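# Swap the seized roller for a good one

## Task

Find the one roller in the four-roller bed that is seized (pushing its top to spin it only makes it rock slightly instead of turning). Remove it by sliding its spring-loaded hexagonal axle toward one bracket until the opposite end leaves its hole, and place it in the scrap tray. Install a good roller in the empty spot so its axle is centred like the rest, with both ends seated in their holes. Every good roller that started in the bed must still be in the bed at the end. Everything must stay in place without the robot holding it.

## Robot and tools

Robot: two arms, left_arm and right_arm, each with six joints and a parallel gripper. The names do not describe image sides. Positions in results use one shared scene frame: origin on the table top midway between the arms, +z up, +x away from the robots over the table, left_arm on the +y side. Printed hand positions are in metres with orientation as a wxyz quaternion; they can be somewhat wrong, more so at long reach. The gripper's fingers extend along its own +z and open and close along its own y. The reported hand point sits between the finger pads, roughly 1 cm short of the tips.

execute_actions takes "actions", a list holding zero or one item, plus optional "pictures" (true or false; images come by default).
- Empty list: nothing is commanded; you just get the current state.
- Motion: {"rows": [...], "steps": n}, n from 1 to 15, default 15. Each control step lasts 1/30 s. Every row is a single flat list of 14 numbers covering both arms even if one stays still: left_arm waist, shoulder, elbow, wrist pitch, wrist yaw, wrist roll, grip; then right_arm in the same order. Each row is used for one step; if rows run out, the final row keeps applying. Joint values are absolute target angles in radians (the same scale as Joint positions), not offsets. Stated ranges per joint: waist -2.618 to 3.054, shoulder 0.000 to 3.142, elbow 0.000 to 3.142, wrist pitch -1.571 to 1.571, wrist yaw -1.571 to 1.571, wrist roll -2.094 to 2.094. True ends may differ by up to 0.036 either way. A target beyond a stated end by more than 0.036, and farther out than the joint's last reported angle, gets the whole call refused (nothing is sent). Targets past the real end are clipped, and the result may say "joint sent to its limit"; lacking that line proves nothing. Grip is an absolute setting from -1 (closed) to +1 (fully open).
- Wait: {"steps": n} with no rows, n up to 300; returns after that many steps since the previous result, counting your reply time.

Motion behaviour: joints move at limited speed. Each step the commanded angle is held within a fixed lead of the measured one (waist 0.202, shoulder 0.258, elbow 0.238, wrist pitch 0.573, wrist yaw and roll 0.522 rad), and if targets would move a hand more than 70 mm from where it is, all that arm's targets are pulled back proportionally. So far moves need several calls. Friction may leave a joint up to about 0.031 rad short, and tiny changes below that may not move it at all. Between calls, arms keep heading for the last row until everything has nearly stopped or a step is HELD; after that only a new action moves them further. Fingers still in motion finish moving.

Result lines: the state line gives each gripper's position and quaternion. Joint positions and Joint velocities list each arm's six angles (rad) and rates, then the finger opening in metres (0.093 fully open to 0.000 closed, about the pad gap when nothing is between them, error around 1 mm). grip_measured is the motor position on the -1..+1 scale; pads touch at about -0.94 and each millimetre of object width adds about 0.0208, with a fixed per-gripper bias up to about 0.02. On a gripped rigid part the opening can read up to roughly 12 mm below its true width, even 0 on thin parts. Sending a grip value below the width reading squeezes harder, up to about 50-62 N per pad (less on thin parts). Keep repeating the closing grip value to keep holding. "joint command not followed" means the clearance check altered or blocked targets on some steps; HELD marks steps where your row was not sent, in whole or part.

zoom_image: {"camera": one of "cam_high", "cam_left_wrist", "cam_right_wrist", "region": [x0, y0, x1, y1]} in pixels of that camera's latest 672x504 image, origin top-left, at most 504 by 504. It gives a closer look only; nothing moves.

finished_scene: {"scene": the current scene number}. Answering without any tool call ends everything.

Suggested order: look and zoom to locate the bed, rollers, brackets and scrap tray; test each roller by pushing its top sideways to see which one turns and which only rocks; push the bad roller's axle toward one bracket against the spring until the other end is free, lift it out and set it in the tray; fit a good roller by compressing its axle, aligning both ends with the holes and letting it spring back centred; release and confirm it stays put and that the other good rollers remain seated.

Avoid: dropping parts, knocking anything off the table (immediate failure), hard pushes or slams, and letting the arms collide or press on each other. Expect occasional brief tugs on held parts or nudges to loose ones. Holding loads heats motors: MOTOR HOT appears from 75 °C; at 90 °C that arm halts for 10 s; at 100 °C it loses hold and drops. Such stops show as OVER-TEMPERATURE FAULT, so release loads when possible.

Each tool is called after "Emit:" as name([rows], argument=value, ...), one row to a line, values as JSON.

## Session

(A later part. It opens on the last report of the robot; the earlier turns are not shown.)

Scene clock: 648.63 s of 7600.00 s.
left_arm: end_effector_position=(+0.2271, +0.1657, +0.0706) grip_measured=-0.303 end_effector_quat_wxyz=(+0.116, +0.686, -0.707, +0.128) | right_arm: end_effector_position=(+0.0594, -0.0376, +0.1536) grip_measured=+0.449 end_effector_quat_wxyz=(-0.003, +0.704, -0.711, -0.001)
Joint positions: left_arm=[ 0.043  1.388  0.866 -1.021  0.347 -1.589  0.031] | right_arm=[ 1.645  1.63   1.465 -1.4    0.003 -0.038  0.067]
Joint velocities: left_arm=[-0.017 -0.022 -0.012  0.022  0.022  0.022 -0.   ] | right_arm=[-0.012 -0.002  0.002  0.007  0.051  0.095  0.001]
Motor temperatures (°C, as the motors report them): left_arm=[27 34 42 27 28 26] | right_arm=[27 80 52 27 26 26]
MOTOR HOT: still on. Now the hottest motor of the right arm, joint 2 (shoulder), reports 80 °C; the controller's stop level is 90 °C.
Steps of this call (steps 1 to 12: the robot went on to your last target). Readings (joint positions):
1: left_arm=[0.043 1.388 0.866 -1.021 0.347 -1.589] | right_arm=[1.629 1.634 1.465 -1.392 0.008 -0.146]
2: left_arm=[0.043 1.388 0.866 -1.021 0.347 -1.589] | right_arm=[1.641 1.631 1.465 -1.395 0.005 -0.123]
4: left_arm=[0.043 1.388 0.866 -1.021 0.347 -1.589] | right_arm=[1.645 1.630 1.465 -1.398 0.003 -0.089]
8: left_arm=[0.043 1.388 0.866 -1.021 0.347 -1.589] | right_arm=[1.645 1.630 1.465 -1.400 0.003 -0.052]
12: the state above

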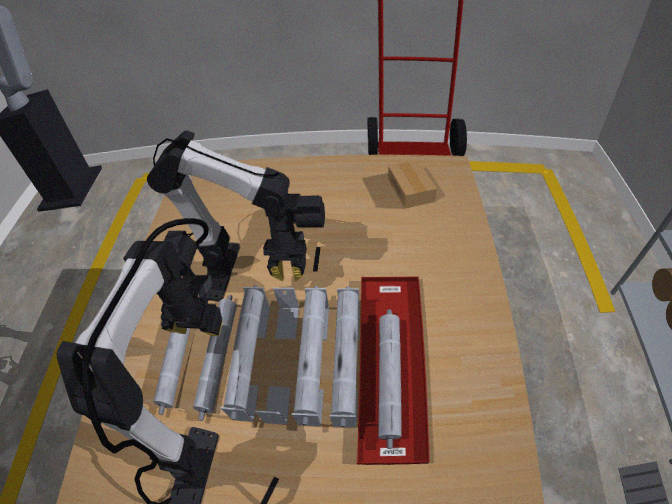

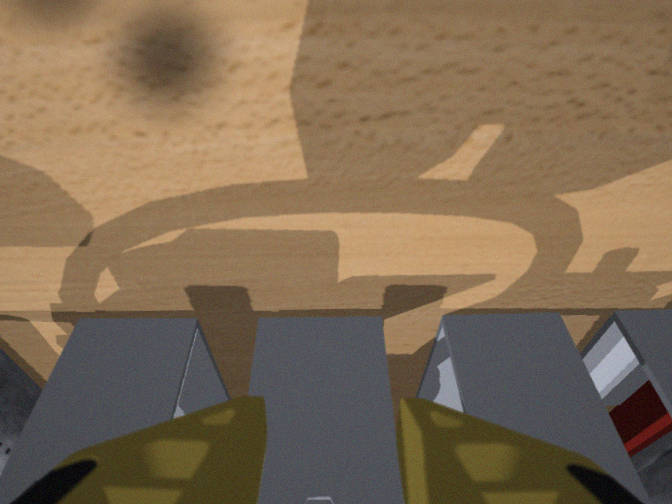

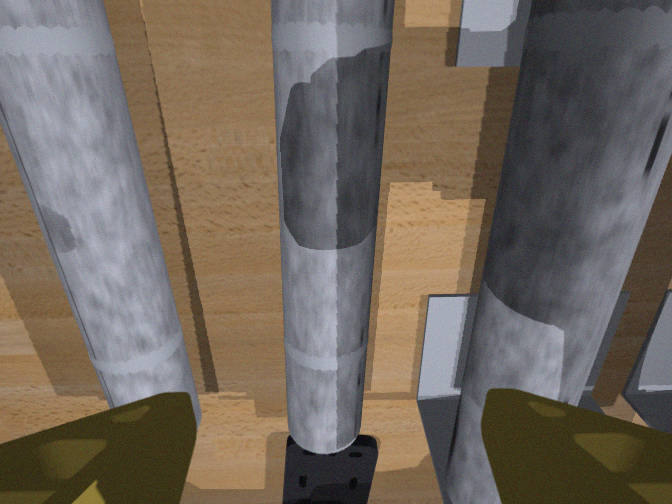

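Emit:
execute_actions([
  {"rows":[[0.05,1.376,0.866,-1.03,0.34,-1.58,-0.3,1.655,1.64,1.43,-1.35,0.0,-0.01,0.45],[0.05,1.376,0.866,-1.03,0.34,-1.58,-0.3,1.66,1.645,1.41,-1.32,0.0,0.0,0.45],[0.05,1.376,0.866,-1.03,0.34,-1.58,-0.3,1.662,1.648,1.385,-1.29,0.0,0.0,0.45],[0.05,1.376,0.866,-1.03,0.34,-1.58,-0.3,1.662,1.651,1.36,-1.26,0.0,0.0,0.45],[0.05,1.376,0.866,-1.03,0.34,-1.58,-0.3,1.662,1.654,1.335,-1.23,0.0,0.0,0.45],[0.05,1.376,0.866,-1.03,0.34,-1.58,-0.3,1.662,1.657,1.31,-1.2,0.0,0.0,0.45],[0.05,1.376,0.866,-1.03,0.34,-1.58,-0.3,1.662,1.661,1.285,-1.17,0.0,0.0,0.45],[0.05,1.376,0.866,-1.03,0.34,-1.58,-0.3,1.662,1.665,1.26,-1.14,0.0,0.0,0.45],[0.05,1.376,0.866,-1.03,0.34,-1.58,-0.3,1.662,1.669,1.235,-1.11,0.0,0.0,0.45],[0.05,1.376,0.866,-1.03,0.34,-1.58,-0.3,1.662,1.673,1.21,-1.08,0.0,0.0,0.45],[0.05,1.376,0.866,-1.03,0.34,-1.58,-0.3,1.662,1.678,1.185,-1.05,0.0,0.0,0.45],[0.05,1.376,0.866,-1.03,0.34,-1.58,-0.3,1.662,1.683,1.16,-1.03,0.0,0.0,0.45],[0.05,1.376,0.866,-1.03,0.34,-1.58,-0.3,1.662,1.688,1.14,-1.02,0.0,0.0,0.45],[0.05,1.376,0.866,-1.03,0.34,-1.58,-0.3,1.662,1.69,1.125,-1.02,0.0,0.0,0.45],[0.05,1.376,0.866,-1.03,0.34,-1.58,-0.3,1.662,1.69,1.118,-1.02,0.0,0.0,0.45]],"steps":15},
], pictures=false)

Emit:
execute_actions([
  {"steps":12},
])

Emit:
zoom_image(camera="cam_high", region=[130, 280, 300, 440])

Scene clock: 681.67 s of 7600.00 s.
left_arm: end_effector_position=(+0.2271, +0.1657, +0.0706) grip_measured=-0.303 end_effector_quat_wxyz=(+0.116, +0.686, -0.707, +0.128) | right_arm: end_effector_position=(+0.0567, -0.0457, +0.0649) grip_measured=+0.449 end_effector_quat_wxyz=(+0.013, +0.696, -0.718, +0.015)
Joint positions: left_arm=[ 0.043  1.388  0.866 -1.021  0.347 -1.589  0.031] | right_arm=[ 1.653  1.675  1.158 -1.094  0.003 -0.008  0.067]
Joint velocities: left_arm=[-0.002  0.012 -0.007  0.037 -0.051 -0.022  0.   ] | right_arm=[-0.012  0.129 -0.51   0.344 -0.066 -0.022 -0.   ]
Motor temperatures (°C, as the motors report them): left_arm=[27 35 42 27 28 26] | right_arm=[27 68 49 26 26 26]
MOTOR HOT: cleared. Now the hottest motor of the right arm, joint 2 (shoulder), reports 68 °C.
Steps of this call (steps 1 to 30: the robot went on to your last target; steps 31 to 90: nothing new was sent; then 29.53 s passed at rest; steps 91 to 105: all 15 steps of this action). Readings (joint positions):
91: left_arm=[0.043 1.388 0.866 -1.021 0.347 -1.589] | right_arm=[1.645 1.630 1.463 -1.397 0.003 -0.026]
92: left_arm=[0.043 1.388 0.866 -1.021 0.347 -1.589] | right_arm=[1.645 1.630 1.457 -1.386 0.003 -0.022]
94: left_arm=[0.043 1.388 0.866 -1.021 0.347 -1.589] | right_arm=[1.649 1.630 1.427 -1.350 0.003 -0.017]
98: left_arm=[0.043 1.388 0.866 -1.021 0.347 -1.589] | right_arm=[1.653 1.635 1.326 -1.259 0.003 -0.011]
105: the state above

Scene clock: 682.07 s of 7600.00 s.
left_arm: end_effector_position=(+0.2271, +0.1657, +0.0706) grip_measured=-0.303 end_effector_quat_wxyz=(+0.116, +0.686, -0.707, +0.128) | right_arm: end_effector_position=(+0.0568, -0.0413, +0.0564) grip_measured=+0.449 end_effector_quat_wxyz=(+0.006, +0.696, -0.718, +0.008)
Joint positions: left_arm=[ 0.043  1.388  0.866 -1.021  0.347 -1.589  0.031] | right_arm=[ 1.653  1.682  1.131 -1.039  0.003 -0.007  0.067]
Joint velocities: left_arm=[ 0.007  0.012  0.007 -0.037 -0.051 -0.037  0.001] | right_arm=[-0.007 -0.007  0.002  0.051 -0.007 -0.066  0.   ]
Motor temperatures (°C, as the motors report them): left_arm=[27 35 42 27 28 26] | right_arm=[27 68 48 26 26 26]
Steps of this call (steps 1 to 12: the robot went on to your last target). Readings (joint positions):
1: left_arm=[0.043 1.388 0.866 -1.021 0.347 -1.589] | right_arm=[1.653 1.679 1.144 -1.084 0.003 -0.008]
2: left_arm=[0.043 1.388 0.866 -1.021 0.347 -1.589] | right_arm=[1.653 1.681 1.136 -1.078 0.003 -0.007]
4: left_arm=[0.043 1.388 0.866 -1.021 0.347 -1.589] | right_arm=[1.653 1.682 1.131 -1.068 0.003 -0.007]
8: left_arm=[0.043 1.388 0.866 -1.021 0.347 -1.589] | right_arm=[1.653 1.682 1.131 -1.047 0.003 -0.007]
12: the state above

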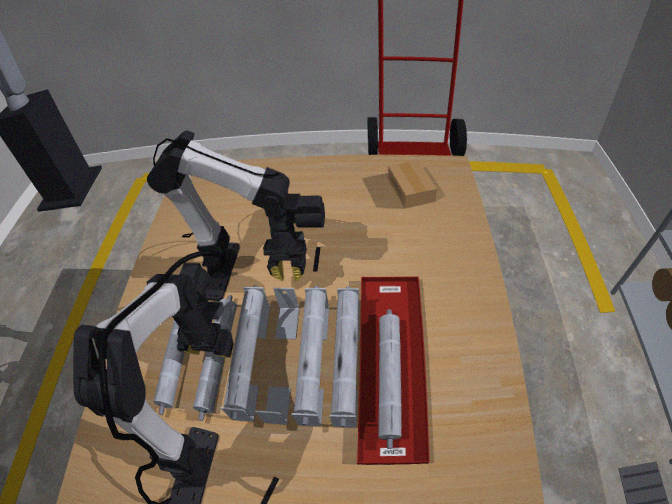

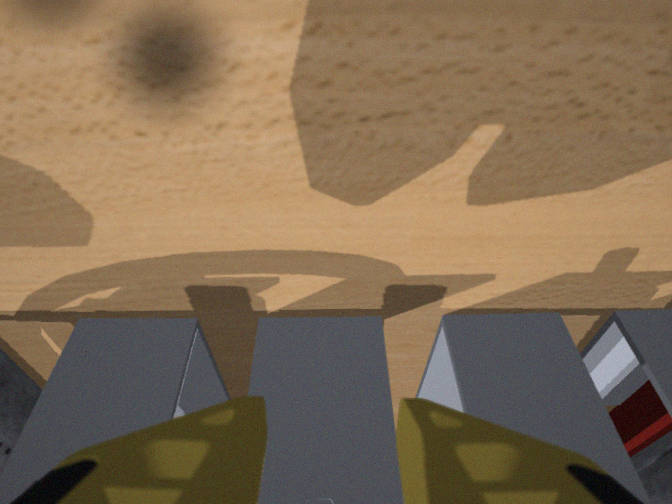

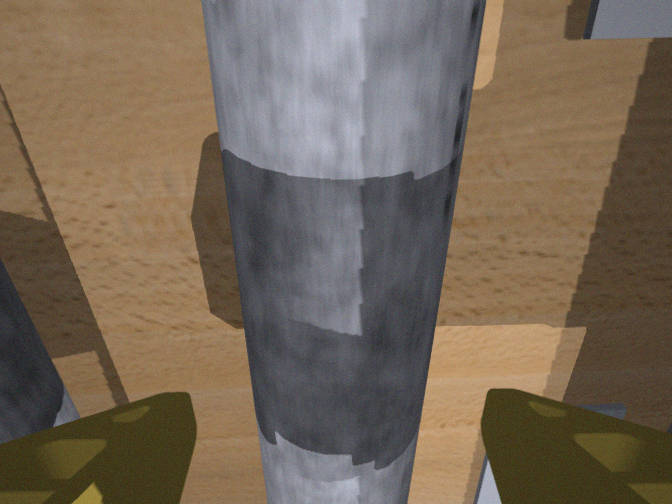

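Region (130, 280, 300, 440) of cam_high's 672x504 image, scaled by 2.965, with more detail than that image has; it fills the top 474 rows of this view, and the rest is white.

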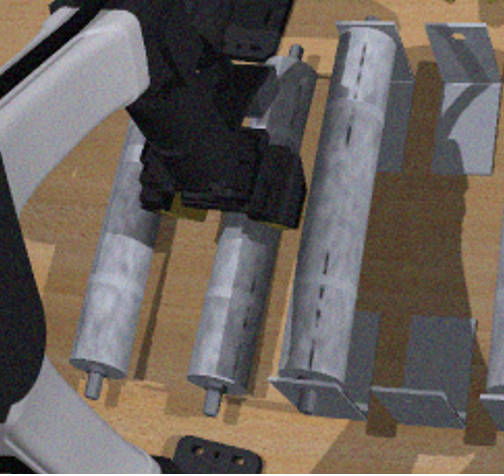

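Emit:
execute_actions([
  {"rows":[[0.05,1.376,0.866,-1.03,0.34,-1.58,-0.3,1.645,1.695,1.118,-0.99,0.0,0.0,0.45],[0.05,1.376,0.866,-1.03,0.34,-1.58,-0.3,1.64,1.7,1.115,-0.975,0.0,0.0,0.45],[0.05,1.376,0.866,-1.03,0.34,-1.58,-0.3,1.64,1.71,1.11,-0.96,0.0,0.0,0.45],[0.05,1.376,0.866,-1.03,0.34,-1.58,-0.3,1.64,1.72,1.105,-0.945,0.0,0.0,0.45],[0.05,1.376,0.866,-1.03,0.34,-1.58,-0.3,1.64,1.73,1.1,-0.93,0.0,0.0,0.45],[0.05,1.376,0.866,-1.03,0.34,-1.58,-0.3,1.64,1.74,1.096,-0.915,0.0,0.0,0.45],[0.05,1.376,0.866,-1.03,0.34,-1.58,-0.3,1.64,1.75,1.092,-0.9,0.0,0.0,0.45],[0.05,1.376,0.866,-1.03,0.34,-1.58,-0.3,1.64,1.76,1.088,-0.896,0.0,0.0,0.45],[0.05,1.376,0.866,-1.03,0.34,-1.58,-0.3,1.64,1.769,1.086,-0.896,0.0,0.0,0.45]],"steps":15},
], pictures=false)

Emit:
execute_actions([
  {"steps":8},
])

Scene clock: 699.93 s of 7600.00 s.
left_arm: end_effector_position=(+0.2271, +0.1657, +0.0706) grip_measured=-0.303 end_effector_quat_wxyz=(+0.116, +0.686, -0.707, +0.128) | right_arm: end_effector_position=(+0.0574, -0.0278, +0.0286) grip_measured=+0.449 end_effector_quat_wxyz=(+0.002, +0.696, -0.718, +0.004)
Joint positions: left_arm=[ 0.043  1.388  0.866 -1.021  0.347 -1.589  0.031] | right_arm=[ 1.653  1.759  1.103 -0.923  0.003 -0.007  0.067]
Joint velocities: left_arm=[ 0.017  0.007  0.002 -0.051 -0.037 -0.022 -0.002] | right_arm=[ 0.012  0.002  0.007  0.037 -0.066  0.007 -0.   ]
Motor temperatures (°C, as the motors report them): left_arm=[27 35 42 27 28 26] | right_arm=[27 63 48 26 26 26]
Steps of this call (steps 1 to 30: the robot went on to your last target; steps 31 to 90: nothing new was sent; then 14.37 s passed at rest; steps 91 to 105: all 15 steps of this action). Readings (joint positions):
91: left_arm=[0.043 1.388 0.866 -1.021 0.347 -1.589] | right_arm=[1.653 1.682 1.131 -1.033 0.003 -0.007]
92: left_arm=[0.043 1.388 0.866 -1.021 0.347 -1.589] | right_arm=[1.653 1.682 1.131 -1.027 0.003 -0.007]
94: left_arm=[0.043 1.388 0.866 -1.021 0.347 -1.589] | right_arm=[1.653 1.686 1.131 -1.008 0.003 -0.007]
98: left_arm=[0.043 1.388 0.866 -1.021 0.347 -1.589] | right_arm=[1.653 1.721 1.125 -0.955 0.003 -0.007]
105: the state above

Scene clock: 700.20 s of 7600.00 s.
left_arm: end_effector_position=(+0.2271, +0.1657, +0.0706) grip_measured=-0.303 end_effector_quat_wxyz=(+0.116, +0.686, -0.707, +0.128) | right_arm: end_effector_position=(+0.0574, -0.0254, +0.0286) grip_measured=+0.449 end_effector_quat_wxyz=(-0.002, +0.696, -0.718, +0.001)
Joint positions: left_arm=[ 0.043  1.388  0.866 -1.021  0.347 -1.589  0.031] | right_arm=[ 1.653  1.759  1.103 -0.913  0.003 -0.007  0.067]
Joint velocities: left_arm=[-0.012  0.012 -0.002  0.081 -0.007 -0.007 -0.   ] | right_arm=[-0.017  0.012 -0.012  0.037 -0.022 -0.007 -0.001]
Motor temperatures (°C, as the motors report them): left_arm=[27 35 42 27 28 26] | right_arm=[27 63 48 26 26 26]
Steps of this call (steps 1 to 8: the robot went on to your last target). Readings (joint positions):
1: left_arm=[0.043 1.388 0.866 -1.021 0.347 -1.589] | right_arm=[1.653 1.759 1.103 -0.920 0.003 -0.007]
2: left_arm=[0.043 1.388 0.866 -1.021 0.347 -1.589] | right_arm=[1.653 1.759 1.103 -0.919 0.003 -0.007]
4: left_arm=[0.043 1.388 0.866 -1.021 0.347 -1.589] | right_arm=[1.653 1.759 1.103 -0.916 0.003 -0.007]
8: the state above

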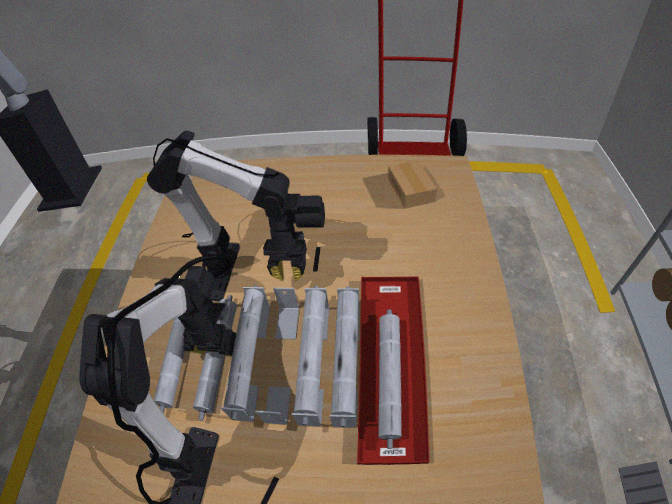

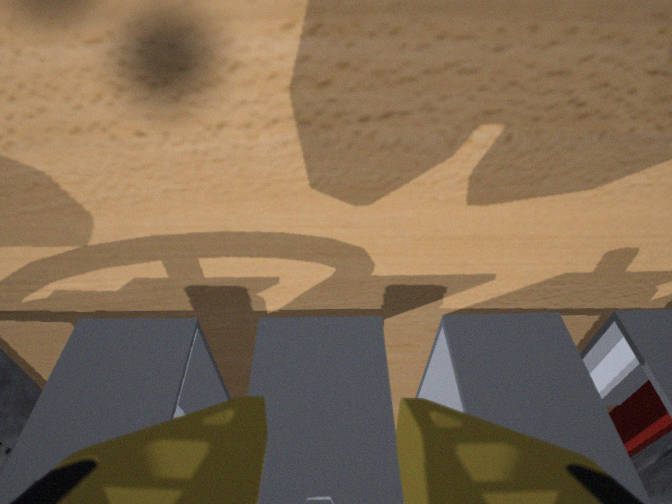

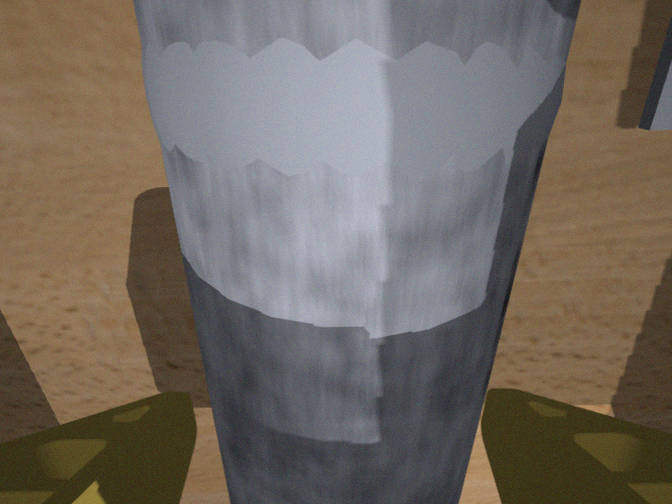

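Emit:
execute_actions([
  {"rows":[[0.05,1.376,0.866,-1.03,0.34,-1.58,-0.3,1.634,1.735,1.075,-0.89,0.0,0.0,0.45],[0.05,1.376,0.866,-1.03,0.34,-1.58,-0.3,1.632,1.727,1.065,-0.885,0.0,0.0,0.45],[0.05,1.376,0.866,-1.03,0.34,-1.58,-0.3,1.632,1.72,1.05,-0.885,0.0,0.0,0.45]],"steps":15},
])

Scene clock: 711.90 s of 7600.00 s.
left_arm: end_effector_position=(+0.2271, +0.1657, +0.0706) grip_measured=-0.303 end_effector_quat_wxyz=(+0.116, +0.686, -0.707, +0.128) | right_arm: end_effector_position=(+0.0594, -0.0300, +0.0263) grip_measured=+0.449 end_effector_quat_wxyz=(-0.002, +0.693, -0.721, -0.002)
Joint positions: left_arm=[ 0.043  1.388  0.866 -1.021  0.347 -1.589  0.031] | right_arm=[ 1.645  1.743  1.074 -0.896  0.001 -0.007  0.067]
Joint velocities: left_arm=[ 0.012  0.007 -0.012  0.022 -0.022 -0.022 -0.001] | right_arm=[-0.007 -0.007  0.022  0.051  0.007  0.022  0.   ]
Motor temperatures (°C, as the motors report them): left_arm=[27 35 42 27 27 26] | right_arm=[27 61 47 26 26 26]
Steps of this call (steps 1 to 30: the robot went on to your last target; steps 31 to 90: nothing new was sent; then 8.20 s passed at rest; steps 91 to 105: all 15 steps of this action). Readings (joint positions):
91: left_arm=[0.043 1.388 0.866 -1.021 0.347 -1.589] | right_arm=[1.652 1.759 1.103 -0.911 0.003 -0.007]
92: left_arm=[0.043 1.388 0.866 -1.021 0.347 -1.589] | right_arm=[1.649 1.758 1.101 -0.908 0.003 -0.007]
94: left_arm=[0.043 1.388 0.866 -1.021 0.347 -1.589] | right_arm=[1.645 1.749 1.086 -0.898 0.001 -0.007]
98: left_arm=[0.043 1.388 0.866 -1.021 0.347 -1.589] | right_arm=[1.645 1.743 1.075 -0.896 0.001 -0.007]
105: the state above

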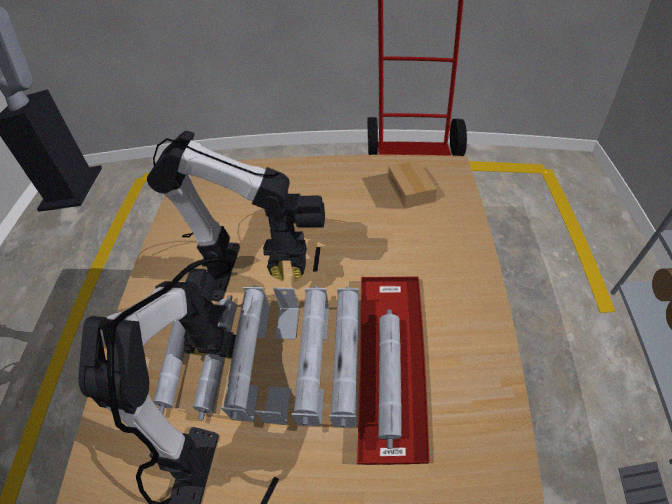

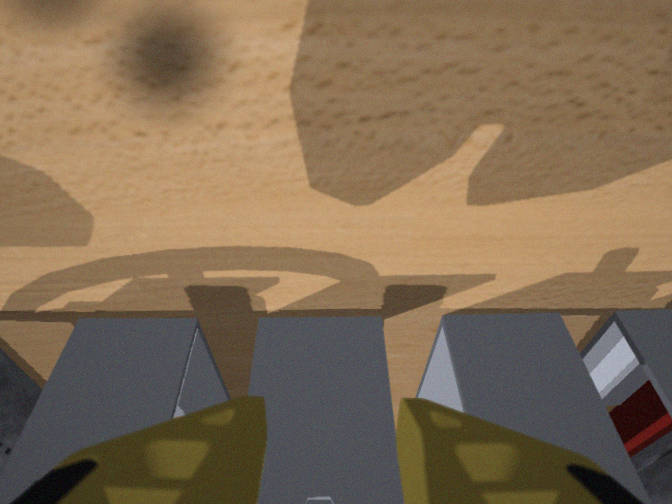

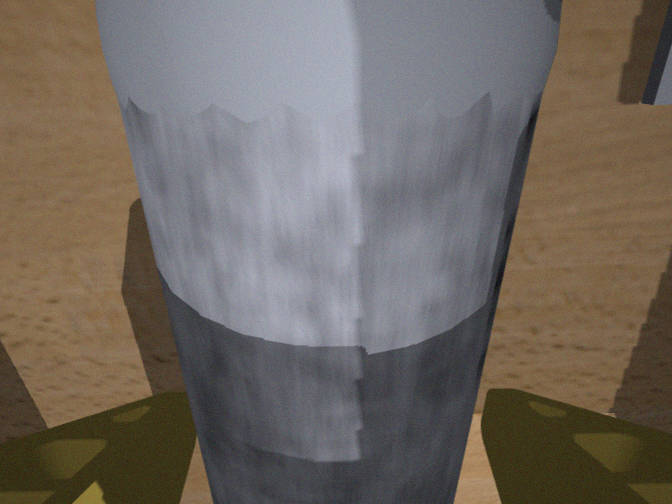

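Emit:
execute_actions([
  {"rows":[[0.05,1.376,0.866,-1.03,0.34,-1.58,-0.3,1.632,1.712,1.038,-0.885,0.0,-0.012,0.45],[0.05,1.376,0.866,-1.03,0.34,-1.58,-0.3,1.632,1.712,1.038,-0.885,0.0,-0.012,0.45],[0.05,1.376,0.866,-1.03,0.34,-1.58,-0.3,1.632,1.712,1.038,-0.885,0.0,-0.012,0.4],[0.05,1.376,0.866,-1.03,0.34,-1.58,-0.3,1.632,1.712,1.038,-0.885,0.0,-0.012,0.3],[0.05,1.376,0.866,-1.03,0.34,-1.58,-0.3,1.632,1.712,1.038,-0.885,0.0,-0.012,0.22],[0.05,1.376,0.866,-1.03,0.34,-1.58,-0.3,1.632,1.712,1.038,-0.885,0.0,-0.012,0.15],[0.05,1.376,0.866,-1.03,0.34,-1.58,-0.3,1.632,1.712,1.038,-0.885,0.0,-0.012,0.1],[0.05,1.376,0.866,-1.03,0.34,-1.58,-0.3,1.632,1.712,1.038,-0.885,0.0,-0.012,0.05],[0.05,1.376,0.866,-1.03,0.34,-1.58,-0.3,1.632,1.712,1.038,-0.885,0.0,-0.012,0.0],[0.05,1.376,0.866,-1.03,0.34,-1.58,-0.3,1.632,1.712,1.038,-0.885,0.0,-0.012,-0.08],[0.05,1.376,0.866,-1.03,0.34,-1.58,-0.3,1.632,1.712,1.038,-0.885,0.0,-0.012,-0.16],[0.05,1.376,0.866,-1.03,0.34,-1.58,-0.3,1.632,1.712,1.038,-0.885,0.0,-0.012,-0.25]],"steps":15},
])

Scene clock: 728.47 s of 7600.00 s.
left_arm: end_effector_position=(+0.2271, +0.1657, +0.0706) grip_measured=-0.303 end_effector_quat_wxyz=(+0.116, +0.686, -0.707, +0.128) | right_arm: end_effector_position=(+0.0594, -0.0333, +0.0252) grip_measured=-0.122 end_effector_quat_wxyz=(+0.000, +0.692, -0.722, -0.002)
Joint positions: left_arm=[ 0.043  1.388  0.866 -1.021  0.347 -1.589  0.031] | right_arm=[ 1.641  1.736  1.06  -0.893 -0.003 -0.009  0.039]
Joint velocities: left_arm=[ 0.012  0.017 -0.012 -0.022  0.022 -0.022  0.   ] | right_arm=[-0.002  0.012 -0.017  0.081  0.095  0.007 -0.001]
Motor temperatures (°C, as the motors report them): left_arm=[27 35 42 27 27 26] | right_arm=[28 61 47 26 26 26]
Steps of this call (steps 1 to 15: the robot went on to your last target; steps 16 to 90: nothing new was sent; then 13.07 s passed at rest; steps 91 to 105: all 15 steps of this action). Readings (joint positions):
91: left_arm=[0.043 1.388 0.866 -1.021 0.347 -1.589] | right_arm=[1.645 1.742 1.073 -0.895 0.001 -0.007]
92: left_arm=[0.043 1.388 0.866 -1.021 0.347 -1.589] | right_arm=[1.645 1.740 1.069 -0.893 0.001 -0.007]
94: left_arm=[0.043 1.388 0.866 -1.021 0.347 -1.589] | right_arm=[1.644 1.737 1.063 -0.893 0.001 -0.007]
98: left_arm=[0.043 1.388 0.866 -1.021 0.347 -1.589] | right_arm=[1.642 1.736 1.060 -0.893 -0.003 -0.007]
105: the state above

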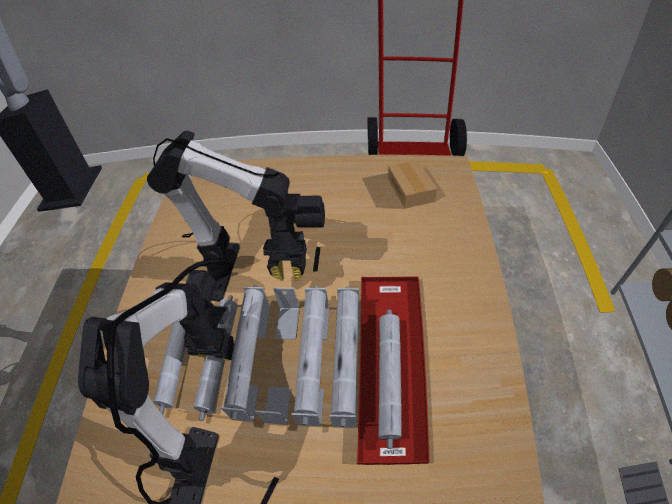

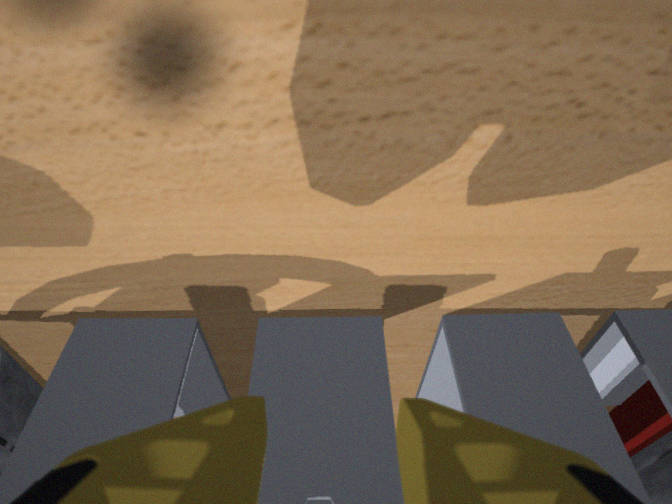

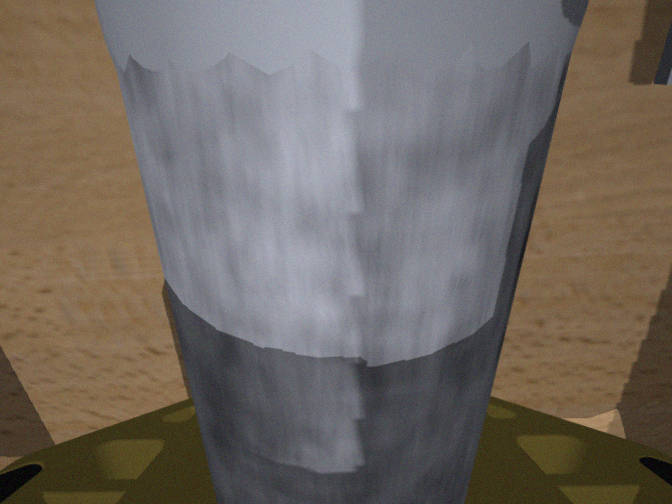

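Emit:
execute_actions([
  {"rows":[[0.05,1.376,0.866,-1.03,0.34,-1.58,-0.3,1.64,1.70,1.1,-0.92,0.0,-0.012,-0.25],[0.05,1.376,0.866,-1.03,0.34,-1.58,-0.3,1.64,1.69,1.125,-0.955,0.0,-0.012,-0.25],[0.05,1.376,0.866,-1.03,0.34,-1.58,-0.3,1.64,1.678,1.15,-0.995,0.0,-0.012,-0.25],[0.05,1.376,0.866,-1.03,0.34,-1.58,-0.3,1.64,1.666,1.18,-1.035,0.0,-0.012,-0.25],[0.05,1.376,0.866,-1.03,0.34,-1.58,-0.3,1.64,1.655,1.21,-1.075,0.0,-0.012,-0.25],[0.05,1.376,0.866,-1.03,0.34,-1.58,-0.3,1.64,1.645,1.24,-1.115,0.0,-0.012,-0.25],[0.05,1.376,0.866,-1.03,0.34,-1.58,-0.3,1.64,1.636,1.27,-1.155,0.0,-0.012,-0.25],[0.05,1.376,0.866,-1.03,0.34,-1.58,-0.3,1.64,1.628,1.305,-1.195,0.0,-0.012,-0.25],[0.05,1.376,0.866,-1.03,0.34,-1.58,-0.3,1.64,1.62,1.34,-1.235,0.0,-0.012,-0.25],[0.05,1.376,0.866,-1.03,0.34,-1.58,-0.3,1.64,1.614,1.375,-1.275,0.0,-0.012,-0.25],[0.05,1.376,0.866,-1.03,0.34,-1.58,-0.3,1.64,1.608,1.41,-1.315,0.0,-0.012,-0.25],[0.05,1.376,0.866,-1.03,0.34,-1.58,-0.3,1.64,1.603,1.445,-1.355,0.0,-0.012,-0.25],[0.05,1.376,0.866,-1.03,0.34,-1.58,-0.3,1.64,1.6,1.475,-1.39,0.0,-0.012,-0.25],[0.05,1.376,0.866,-1.03,0.34,-1.58,-0.3,1.64,1.6,1.5,-1.41,0.0,-0.012,-0.25],[0.05,1.376,0.866,-1.03,0.34,-1.58,-0.3,1.64,1.6,1.52,-1.415,0.0,-0.02,-0.25]],"steps":15},
], pictures=false)

Emit:
execute_actions([
  {"rows":[[0.05,1.376,0.866,-1.03,0.34,-1.58,-0.3,1.635,1.6,1.52,-1.415,0.0,-0.05,-0.25],[0.05,1.376,0.866,-1.03,0.34,-1.58,-0.3,1.62,1.6,1.52,-1.415,0.0,-0.09,-0.25],[0.05,1.376,0.866,-1.03,0.34,-1.58,-0.3,1.595,1.6,1.52,-1.415,0.0,-0.135,-0.25],[0.05,1.376,0.866,-1.03,0.34,-1.58,-0.3,1.56,1.6,1.52,-1.415,0.0,-0.18,-0.25],[0.05,1.376,0.866,-1.03,0.34,-1.58,-0.3,1.52,1.605,1.52,-1.415,0.0,-0.23,-0.25],[0.05,1.376,0.866,-1.03,0.34,-1.58,-0.3,1.475,1.615,1.525,-1.415,0.0,-0.28,-0.25],[0.05,1.376,0.866,-1.03,0.34,-1.58,-0.3,1.425,1.625,1.53,-1.415,0.0,-0.33,-0.25],[0.05,1.376,0.866,-1.03,0.34,-1.58,-0.3,1.375,1.635,1.54,-1.415,0.0,-0.38,-0.25],[0.05,1.376,0.866,-1.03,0.34,-1.58,-0.3,1.325,1.645,1.55,-1.415,0.0,-0.43,-0.25],[0.05,1.376,0.866,-1.03,0.34,-1.58,-0.3,1.275,1.655,1.56,-1.415,0.0,-0.475,-0.25],[0.05,1.376,0.866,-1.03,0.34,-1.58,-0.3,1.225,1.667,1.57,-1.415,0.0,-0.515,-0.25],[0.05,1.376,0.866,-1.03,0.34,-1.58,-0.3,1.18,1.68,1.582,-1.415,0.0,-0.55,-0.25],[0.05,1.376,0.866,-1.03,0.34,-1.58,-0.3,1.14,1.692,1.594,-1.415,0.0,-0.575,-0.25],[0.05,1.376,0.866,-1.03,0.34,-1.58,-0.3,1.11,1.702,1.604,-1.415,0.0,-0.59,-0.25],[0.05,1.376,0.866,-1.03,0.34,-1.58,-0.3,1.09,1.71,1.61,-1.415,0.0,-0.59,-0.25]],"steps":15},
], pictures=false)

Emit:
execute_actions([
  {"steps":12},
])

Emit:
zoom_image(camera="cam_high", region=[230, 390, 300, 450])

Scene clock: 777.17 s of 7600.00 s.
left_arm: end_effector_position=(+0.2271, +0.1657, +0.0706) grip_measured=-0.303 end_effector_quat_wxyz=(+0.116, +0.686, -0.707, +0.128) | right_arm: end_effector_position=(+0.0604, -0.0143, +0.1427) grip_measured=-0.122 end_effector_quat_wxyz=(-0.029, +0.692, -0.721, -0.029)
Joint positions: left_arm=[ 0.043  1.388  0.866 -1.021  0.347 -1.589  0.031] | right_arm=[ 1.641  1.645  1.435 -1.278 -0.003 -0.009  0.039]
Joint velocities: left_arm=[ 0.007  0.002  0.007 -0.022  0.051 -0.007 -0.002] | right_arm=[-0.002 -0.178  0.842 -0.696 -0.007 -0.051 -0.001]
Motor temperatures (°C, as the motors report them): left_arm=[27 35 42 27 27 26] | right_arm=[27 61 45 25 26 26]
Steps of this call (steps 1 to 15: the robot went on to your last target; steps 16 to 90: nothing new was sent; then 45.20 s passed at rest; steps 91 to 105: all 15 steps of this action). Readings (joint positions):
91: left_arm=[0.043 1.388 0.866 -1.021 0.347 -1.589] | right_arm=[1.641 1.735 1.060 -0.893 -0.003 -0.009]
92: left_arm=[0.043 1.388 0.866 -1.021 0.347 -1.589] | right_arm=[1.641 1.734 1.063 -0.897 -0.003 -0.009]
94: left_arm=[0.043 1.388 0.866 -1.021 0.347 -1.589] | right_arm=[1.641 1.734 1.082 -0.930 -0.003 -0.009]
98: left_arm=[0.043 1.388 0.866 -1.021 0.347 -1.589] | right_arm=[1.641 1.711 1.179 -1.059 -0.003 -0.009]
105: the state above

Scene clock: 777.67 s of 7600.00 s.
left_arm: end_effector_position=(+0.2271, +0.1657, +0.0706) grip_measured=-0.303 end_effector_quat_wxyz=(+0.116, +0.686, -0.707, +0.128) | right_arm: end_effector_position=(+0.2086, -0.0627, +0.1505) grip_measured=-0.122 end_effector_quat_wxyz=(-0.003, +0.676, -0.737, -0.002)
Joint positions: left_arm=[ 0.043  1.388  0.866 -1.021  0.347 -1.589  0.031] | right_arm=[ 1.134  1.71   1.541 -1.395 -0.003 -0.472  0.039]
Joint velocities: left_arm=[ 0.002 -0.002  0.002 -0.037  0.007  0.051  0.   ] | right_arm=[-1.028  0.31   0.281  0.007  0.198 -0.769  0.001]
Motor temperatures (°C, as the motors report them): left_arm=[27 35 42 27 27 26] | right_arm=[28 61 46 25 26 26]
Steps of this call (steps 1 to 15: all 15 steps of this action). Readings (joint positions):
1: left_arm=[0.043 1.388 0.866 -1.021 0.347 -1.589] | right_arm=[1.641 1.639 1.459 -1.299 -0.003 -0.014]
2: left_arm=[0.043 1.388 0.866 -1.021 0.347 -1.589] | right_arm=[1.640 1.634 1.473 -1.313 -0.004 -0.025]
4: left_arm=[0.043 1.388 0.866 -1.021 0.347 -1.589] | right_arm=[1.623 1.629 1.483 -1.337 -0.011 -0.068]
8: left_arm=[0.043 1.388 0.866 -1.021 0.347 -1.589] | right_arm=[1.483 1.634 1.483 -1.382 -0.027 -0.209]
15: the state above

Scene clock: 778.07 s of 7600.00 s.
left_arm: end_effector_position=(+0.2271, +0.1657, +0.0706) grip_measured=-0.303 end_effector_quat_wxyz=(+0.116, +0.686, -0.707, +0.128) | right_arm: end_effector_position=(+0.2254, -0.0706, +0.1481) grip_measured=-0.122 end_effector_quat_wxyz=(+0.000, +0.695, -0.719, +0.005)
Joint positions: left_arm=[ 0.043  1.388  0.866 -1.021  0.347 -1.589  0.031] | right_arm=[ 1.083  1.728  1.552 -1.398  0.01  -0.575  0.039]
Joint velocities: left_arm=[ 0.012  0.002  0.012 -0.051  0.022 -0.007 -0.   ] | right_arm=[-0.002 -0.012  0.017  0.007 -0.022 -0.081  0.001]
Motor temperatures (°C, as the motors report them): left_arm=[27 35 42 27 27 26] | right_arm=[28 61 46 25 26 26]
Steps of this call (steps 1 to 12: the robot went on to your last target). Readings (joint positions):
1: left_arm=[0.043 1.388 0.866 -1.021 0.347 -1.589] | right_arm=[1.105 1.719 1.548 -1.393 0.006 -0.493]
2: left_arm=[0.043 1.388 0.866 -1.021 0.347 -1.589] | right_arm=[1.086 1.724 1.551 -1.391 0.015 -0.509]
4: left_arm=[0.043 1.388 0.866 -1.021 0.347 -1.589] | right_arm=[1.074 1.728 1.552 -1.390 0.025 -0.534]
8: left_arm=[0.043 1.388 0.866 -1.021 0.347 -1.589] | right_arm=[1.081 1.728 1.552 -1.397 0.015 -0.564]
12: the state above

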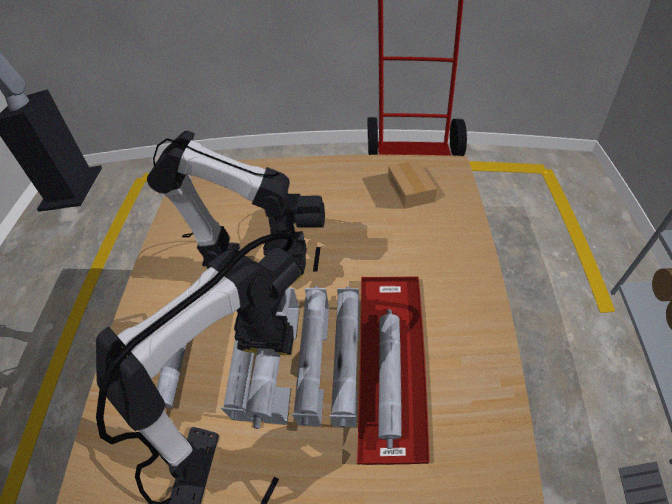

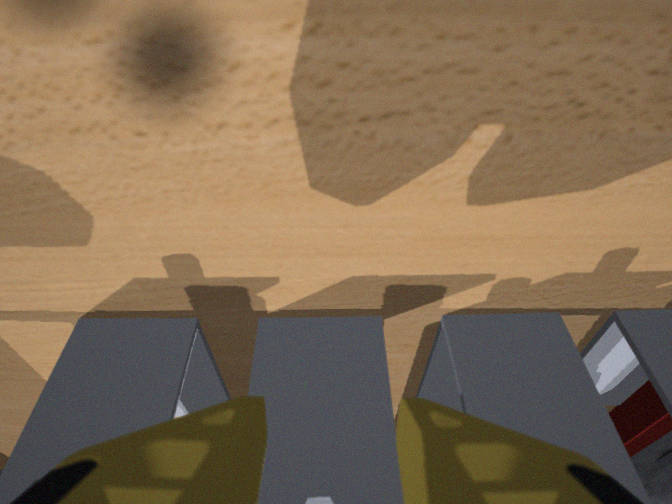

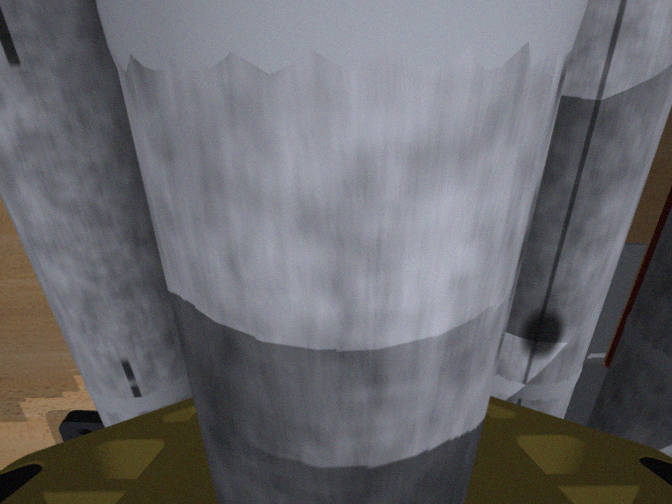

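Region (230, 390, 300, 450) of cam_high's 672x504 image, scaled by 7.200, with more detail than that image has; it fills the top 432 rows of this view, and the rest is white.

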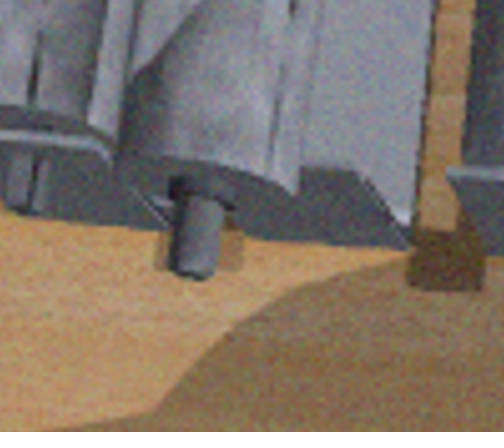

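Emit:
execute_actions([
  {"rows":[[0.05,1.376,0.9,-1.07,0.34,-1.58,-0.3,1.095,1.72,1.61,-1.418,0.01,-0.58,-0.25],[0.05,1.376,0.93,-1.1,0.34,-1.58,-0.3,1.098,1.727,1.61,-1.42,0.016,-0.575,-0.25],[0.05,1.376,0.96,-1.13,0.34,-1.58,-0.3,1.101,1.734,1.61,-1.422,0.022,-0.57,-0.25],[0.05,1.376,0.99,-1.16,0.34,-1.58,-0.3,1.104,1.741,1.61,-1.424,0.028,-0.566,-0.25],[0.05,1.376,1.02,-1.19,0.34,-1.58,-0.3,1.107,1.748,1.61,-1.426,0.034,-0.562,-0.25],[0.05,1.376,1.05,-1.22,0.34,-1.58,-0.3,1.11,1.755,1.61,-1.428,0.04,-0.558,-0.25],[0.05,1.376,1.08,-1.25,0.34,-1.58,-0.3,1.113,1.762,1.612,-1.43,0.046,-0.554,-0.25],[0.05,1.376,1.11,-1.29,0.34,-1.58,-0.3,1.116,1.769,1.614,-1.432,0.052,-0.55,-0.25],[0.05,1.376,1.14,-1.33,0.34,-1.58,-0.3,1.119,1.776,1.616,-1.434,0.058,-0.548,-0.25],[0.05,1.376,1.165,-1.37,0.34,-1.58,-0.3,1.122,1.783,1.618,-1.436,0.06,-0.548,-0.25],[0.05,1.376,1.185,-1.39,0.34,-1.58,-0.3,1.122,1.787,1.618,-1.436,0.06,-0.548,-0.25]],"steps":15},
], pictures=false)

Emit:
execute_actions([
  {"steps":10},
])

Scene clock: 802.20 s of 7600.00 s.
left_arm: end_effector_position=(+0.2377, +0.1653, +0.1469) grip_measured=-0.303 end_effector_quat_wxyz=(+0.114, +0.685, -0.707, +0.131) | right_arm: end_effector_position=(+0.2208, -0.0674, +0.1254) grip_measured=-0.122 end_effector_quat_wxyz=(+0.039, +0.700, -0.713, +0.027)
Joint positions: left_arm=[ 0.043  1.384  1.168 -1.32   0.347 -1.588  0.031] | right_arm=[ 1.114  1.806  1.552 -1.405  0.035 -0.558  0.039]
Joint velocities: left_arm=[ 0.002 -0.007  0.012 -0.418 -0.007 -0.037 -0.   ] | right_arm=[-0.012  0.012  0.002 -0.051 -0.095  0.081  0.   ]
Motor temperatures (°C, as the motors report them): left_arm=[27 35 42 27 27 26] | right_arm=[27 61 53 25 26 26]
Steps of this call (steps 1 to 30: the robot went on to your last target; steps 31 to 90: nothing new was sent; then 20.63 s passed at rest; steps 91 to 105: all 15 steps of this action). Readings (joint positions):
91: left_arm=[0.043 1.388 0.868 -1.025 0.347 -1.589] | right_arm=[1.083 1.728 1.552 -1.399 0.010 -0.583]
92: left_arm=[0.043 1.388 0.874 -1.038 0.347 -1.589] | right_arm=[1.083 1.729 1.552 -1.399 0.010 -0.583]
94: left_arm=[0.043 1.388 0.910 -1.082 0.347 -1.589] | right_arm=[1.087 1.735 1.552 -1.401 0.011 -0.580]
98: left_arm=[0.043 1.388 1.035 -1.170 0.347 -1.588] | right_arm=[1.101 1.765 1.552 -1.405 0.020 -0.570]
105: the state above

Scene clock: 802.53 s of 7600.00 s.
left_arm: end_effector_position=(+0.2247, +0.1658, +0.1468) grip_measured=-0.303 end_effector_quat_wxyz=(+0.132, +0.689, -0.704, +0.111) | right_arm: end_effector_position=(+0.2230, -0.0656, +0.1283) grip_measured=-0.122 end_effector_quat_wxyz=(+0.034, +0.699, -0.714, +0.028)
Joint positions: left_arm=[ 0.043  1.384  1.168 -1.376  0.347 -1.588  0.031] | right_arm=[ 1.114  1.806  1.564 -1.407  0.04  -0.555  0.039]
Joint velocities: left_arm=[ 0.007  0.002  0.012 -0.081 -0.022  0.007  0.001] | right_arm=[-0.002  0.017  0.022  0.051  0.022  0.007  0.   ]
Motor temperatures (°C, as the motors report them): left_arm=[27 35 42 27 27 26] | right_arm=[27 61 53 25 26 26]
Steps of this call (steps 1 to 10: the robot went on to your last target). Readings (joint positions):
1: left_arm=[0.043 1.384 1.168 -1.333 0.347 -1.588] | right_arm=[1.114 1.806 1.552 -1.405 0.036 -0.558]
2: left_arm=[0.043 1.384 1.168 -1.344 0.347 -1.588] | right_arm=[1.114 1.806 1.554 -1.406 0.038 -0.557]
4: left_arm=[0.043 1.384 1.168 -1.358 0.347 -1.588] | right_arm=[1.114 1.806 1.559 -1.407 0.039 -0.556]
8: left_arm=[0.043 1.384 1.168 -1.373 0.347 -1.588] | right_arm=[1.114 1.806 1.564 -1.407 0.040 -0.556]
10: the state above

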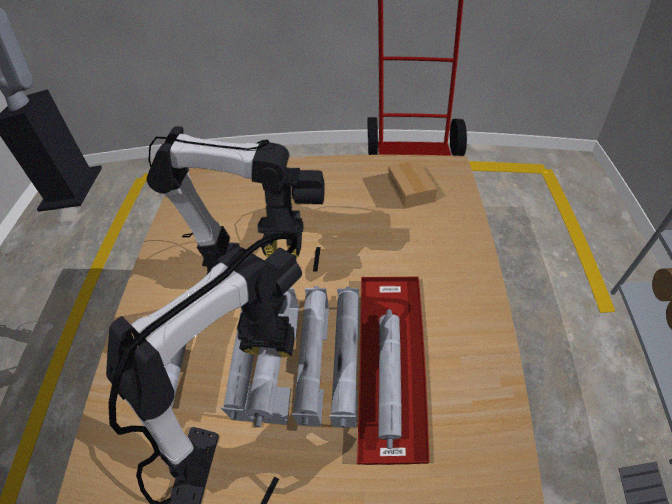

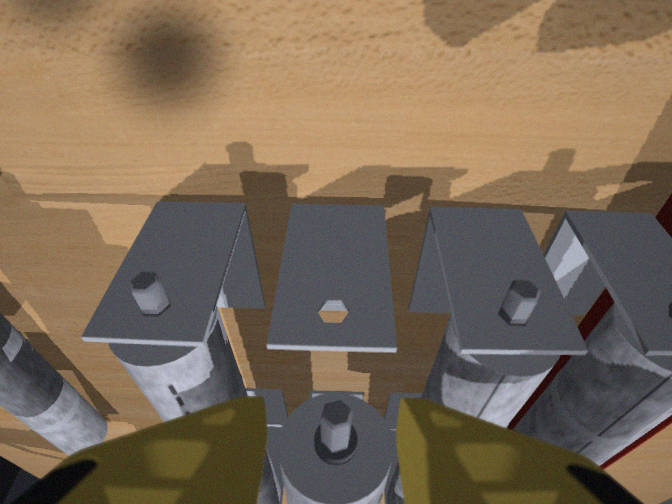

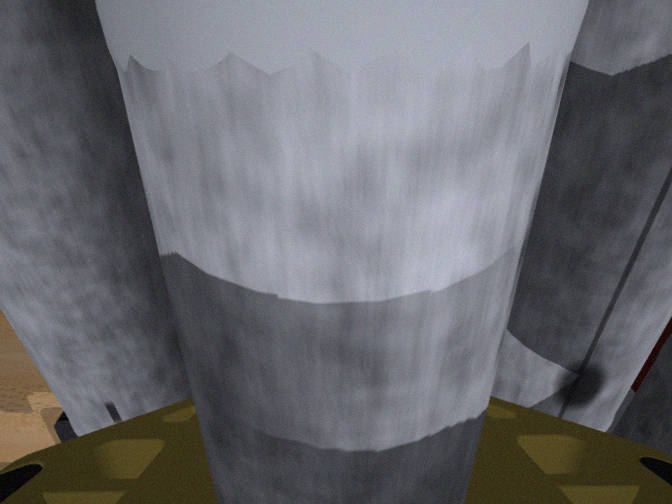

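Emit:
zoom_image(camera="cam_left_wrist", region=[270, 280, 410, 480])

Region (270, 280, 410, 480) of cam_left_wrist's 672x504 image, scaled by 2.520, with more detail than that image has; it fills the left 353 columns of this view, and the rest is white.

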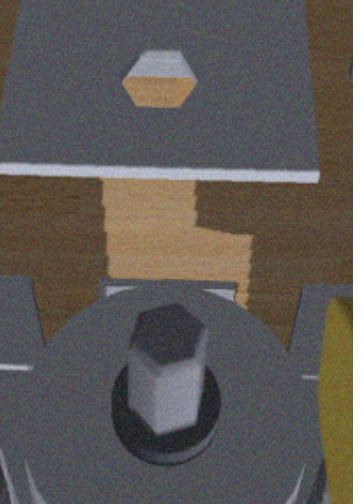

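Emit:
execute_actions([
  {"rows":[[0.05,1.376,1.185,-1.39,0.34,-1.58,-0.3,1.125,1.77,1.58,-1.41,0.1,-0.535,-0.25],[0.05,1.376,1.185,-1.39,0.34,-1.58,-0.3,1.13,1.762,1.565,-1.4,0.13,-0.525,-0.25],[0.05,1.376,1.185,-1.39,0.34,-1.58,-0.3,1.14,1.757,1.558,-1.392,0.16,-0.513,-0.25],[0.05,1.376,1.185,-1.39,0.34,-1.58,-0.3,1.153,1.752,1.551,-1.385,0.19,-0.501,-0.25],[0.05,1.376,1.185,-1.39,0.34,-1.58,-0.3,1.166,1.747,1.544,-1.378,0.22,-0.489,-0.25],[0.05,1.376,1.185,-1.39,0.34,-1.58,-0.3,1.18,1.742,1.537,-1.371,0.25,-0.477,-0.25],[0.05,1.376,1.185,-1.39,0.34,-1.58,-0.3,1.194,1.737,1.53,-1.364,0.28,-0.465,-0.25],[0.05,1.376,1.185,-1.39,0.34,-1.58,-0.3,1.208,1.732,1.523,-1.357,0.31,-0.453,-0.25],[0.05,1.376,1.185,-1.39,0.34,-1.58,-0.3,1.222,1.727,1.516,-1.35,0.34,-0.441,-0.25],[0.05,1.376,1.185,-1.39,0.34,-1.58,-0.3,1.236,1.722,1.509,-1.343,0.37,-0.429,-0.25],[0.05,1.376,1.185,-1.39,0.34,-1.58,-0.3,1.25,1.717,1.502,-1.336,0.39,-0.418,-0.25],[0.05,1.376,1.185,-1.39,0.34,-1.58,-0.3,1.263,1.712,1.495,-1.33,0.4,-0.41,-0.25],[0.05,1.376,1.185,-1.39,0.34,-1.58,-0.3,1.273,1.708,1.489,-1.33,0.4,-0.41,-0.25],[0.05,1.376,1.185,-1.39,0.34,-1.58,-0.3,1.28,1.705,1.484,-1.33,0.4,-0.41,-0.25]],"steps":15},
], pictures=false)

Emit:
execute_actions([
  {"steps":12},
])

Emit:
zoom_image(camera="cam_left_wrist", region=[270, 280, 410, 480])

Scene clock: 860.07 s of 7600.00 s.
left_arm: end_effector_position=(+0.2237, +0.1659, +0.1468) grip_measured=-0.303 end_effector_quat_wxyz=(+0.134, +0.689, -0.704, +0.109) | right_arm: end_effector_position=(+0.2195, -0.0634, +0.1287) grip_measured=-0.121 end_effector_quat_wxyz=(-0.030, +0.706, -0.691, +0.150)
Joint positions: left_arm=[ 0.043  1.384  1.168 -1.38   0.347 -1.588  0.031] | right_arm=[ 1.266  1.762  1.483 -1.34   0.304 -0.44   0.039]
Joint velocities: left_arm=[ 0.017 -0.002  0.002 -0.007  0.037 -0.11  -0.001] | right_arm=[ 0.227 -0.115 -0.115  0.007  0.212  0.125 -0.001]
Motor temperatures (°C, as the motors report them): left_arm=[27 35 44 27 26 26] | right_arm=[27 62 58 25 26 26]
Steps of this call (steps 1 to 30: the robot went on to your last target; steps 31 to 90: nothing new was sent; then 54.03 s passed at rest; steps 91 to 105: all 15 steps of this action). Readings (joint positions):
91: left_arm=[0.043 1.384 1.168 -1.380 0.347 -1.588] | right_arm=[1.114 1.806 1.564 -1.406 0.044 -0.553]
92: left_arm=[0.043 1.384 1.168 -1.380 0.347 -1.588] | right_arm=[1.116 1.806 1.564 -1.405 0.054 -0.550]
94: left_arm=[0.043 1.384 1.168 -1.380 0.347 -1.588] | right_arm=[1.125 1.805 1.562 -1.398 0.088 -0.537]
98: left_arm=[0.043 1.384 1.168 -1.380 0.347 -1.588] | right_arm=[1.170 1.794 1.531 -1.370 0.179 -0.501]
105: the state above

Scene clock: 860.47 s of 7600.00 s.
left_arm: end_effector_position=(+0.2237, +0.1659, +0.1468) grip_measured=-0.303 end_effector_quat_wxyz=(+0.134, +0.689, -0.704, +0.109) | right_arm: end_effector_position=(+0.2217, -0.0624, +0.1311) grip_measured=-0.121 end_effector_quat_wxyz=(-0.043, +0.701, -0.693, +0.162)
Joint positions: left_arm=[ 0.043  1.384  1.168 -1.38   0.347 -1.588  0.031] | right_arm=[ 1.277  1.756  1.48  -1.331  0.336 -0.419  0.039]
Joint velocities: left_arm=[ 0.007 -0.017  0.002  0.007  0.037 -0.007 -0.   ] | right_arm=[-0.002  0.017 -0.017 -0.007  0.022 -0.037 -0.001]
Motor temperatures (°C, as the motors report them): left_arm=[27 35 44 27 26 26] | right_arm=[27 62 58 25 26 26]
Steps of this call (steps 1 to 12: the robot went on to your last target). Readings (joint positions):
1: left_arm=[0.043 1.384 1.168 -1.380 0.347 -1.588] | right_arm=[1.273 1.759 1.481 -1.339 0.309 -0.436]
2: left_arm=[0.043 1.384 1.168 -1.380 0.347 -1.588] | right_arm=[1.276 1.757 1.480 -1.339 0.312 -0.433]
4: left_arm=[0.043 1.384 1.168 -1.380 0.347 -1.588] | right_arm=[1.277 1.756 1.480 -1.336 0.319 -0.428]
8: left_arm=[0.043 1.384 1.168 -1.380 0.347 -1.588] | right_arm=[1.277 1.756 1.480 -1.332 0.332 -0.422]
12: the state above

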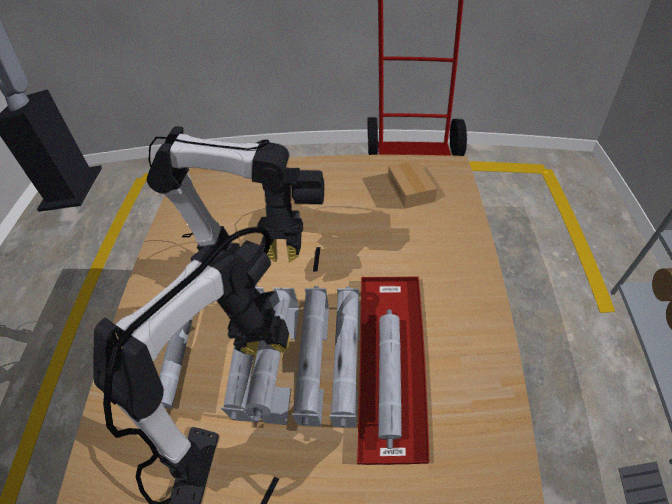

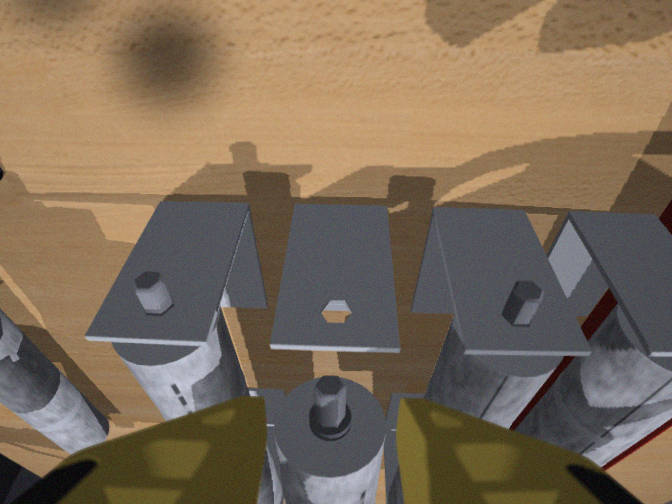

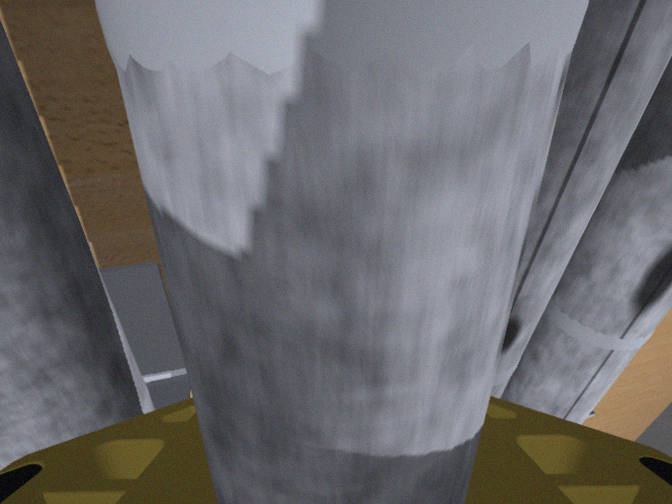

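Region (270, 280, 410, 480) of cam_left_wrist's 672x504 image, scaled by 2.520, with more detail than that image has; it fills the left 353 columns of this view, and the rest is white.

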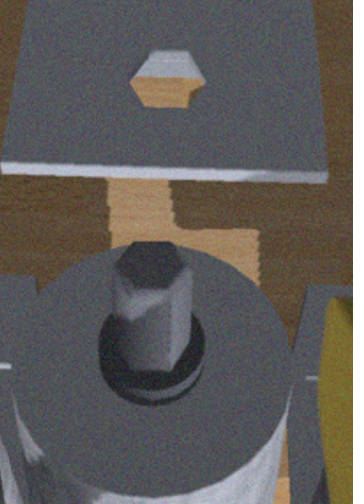

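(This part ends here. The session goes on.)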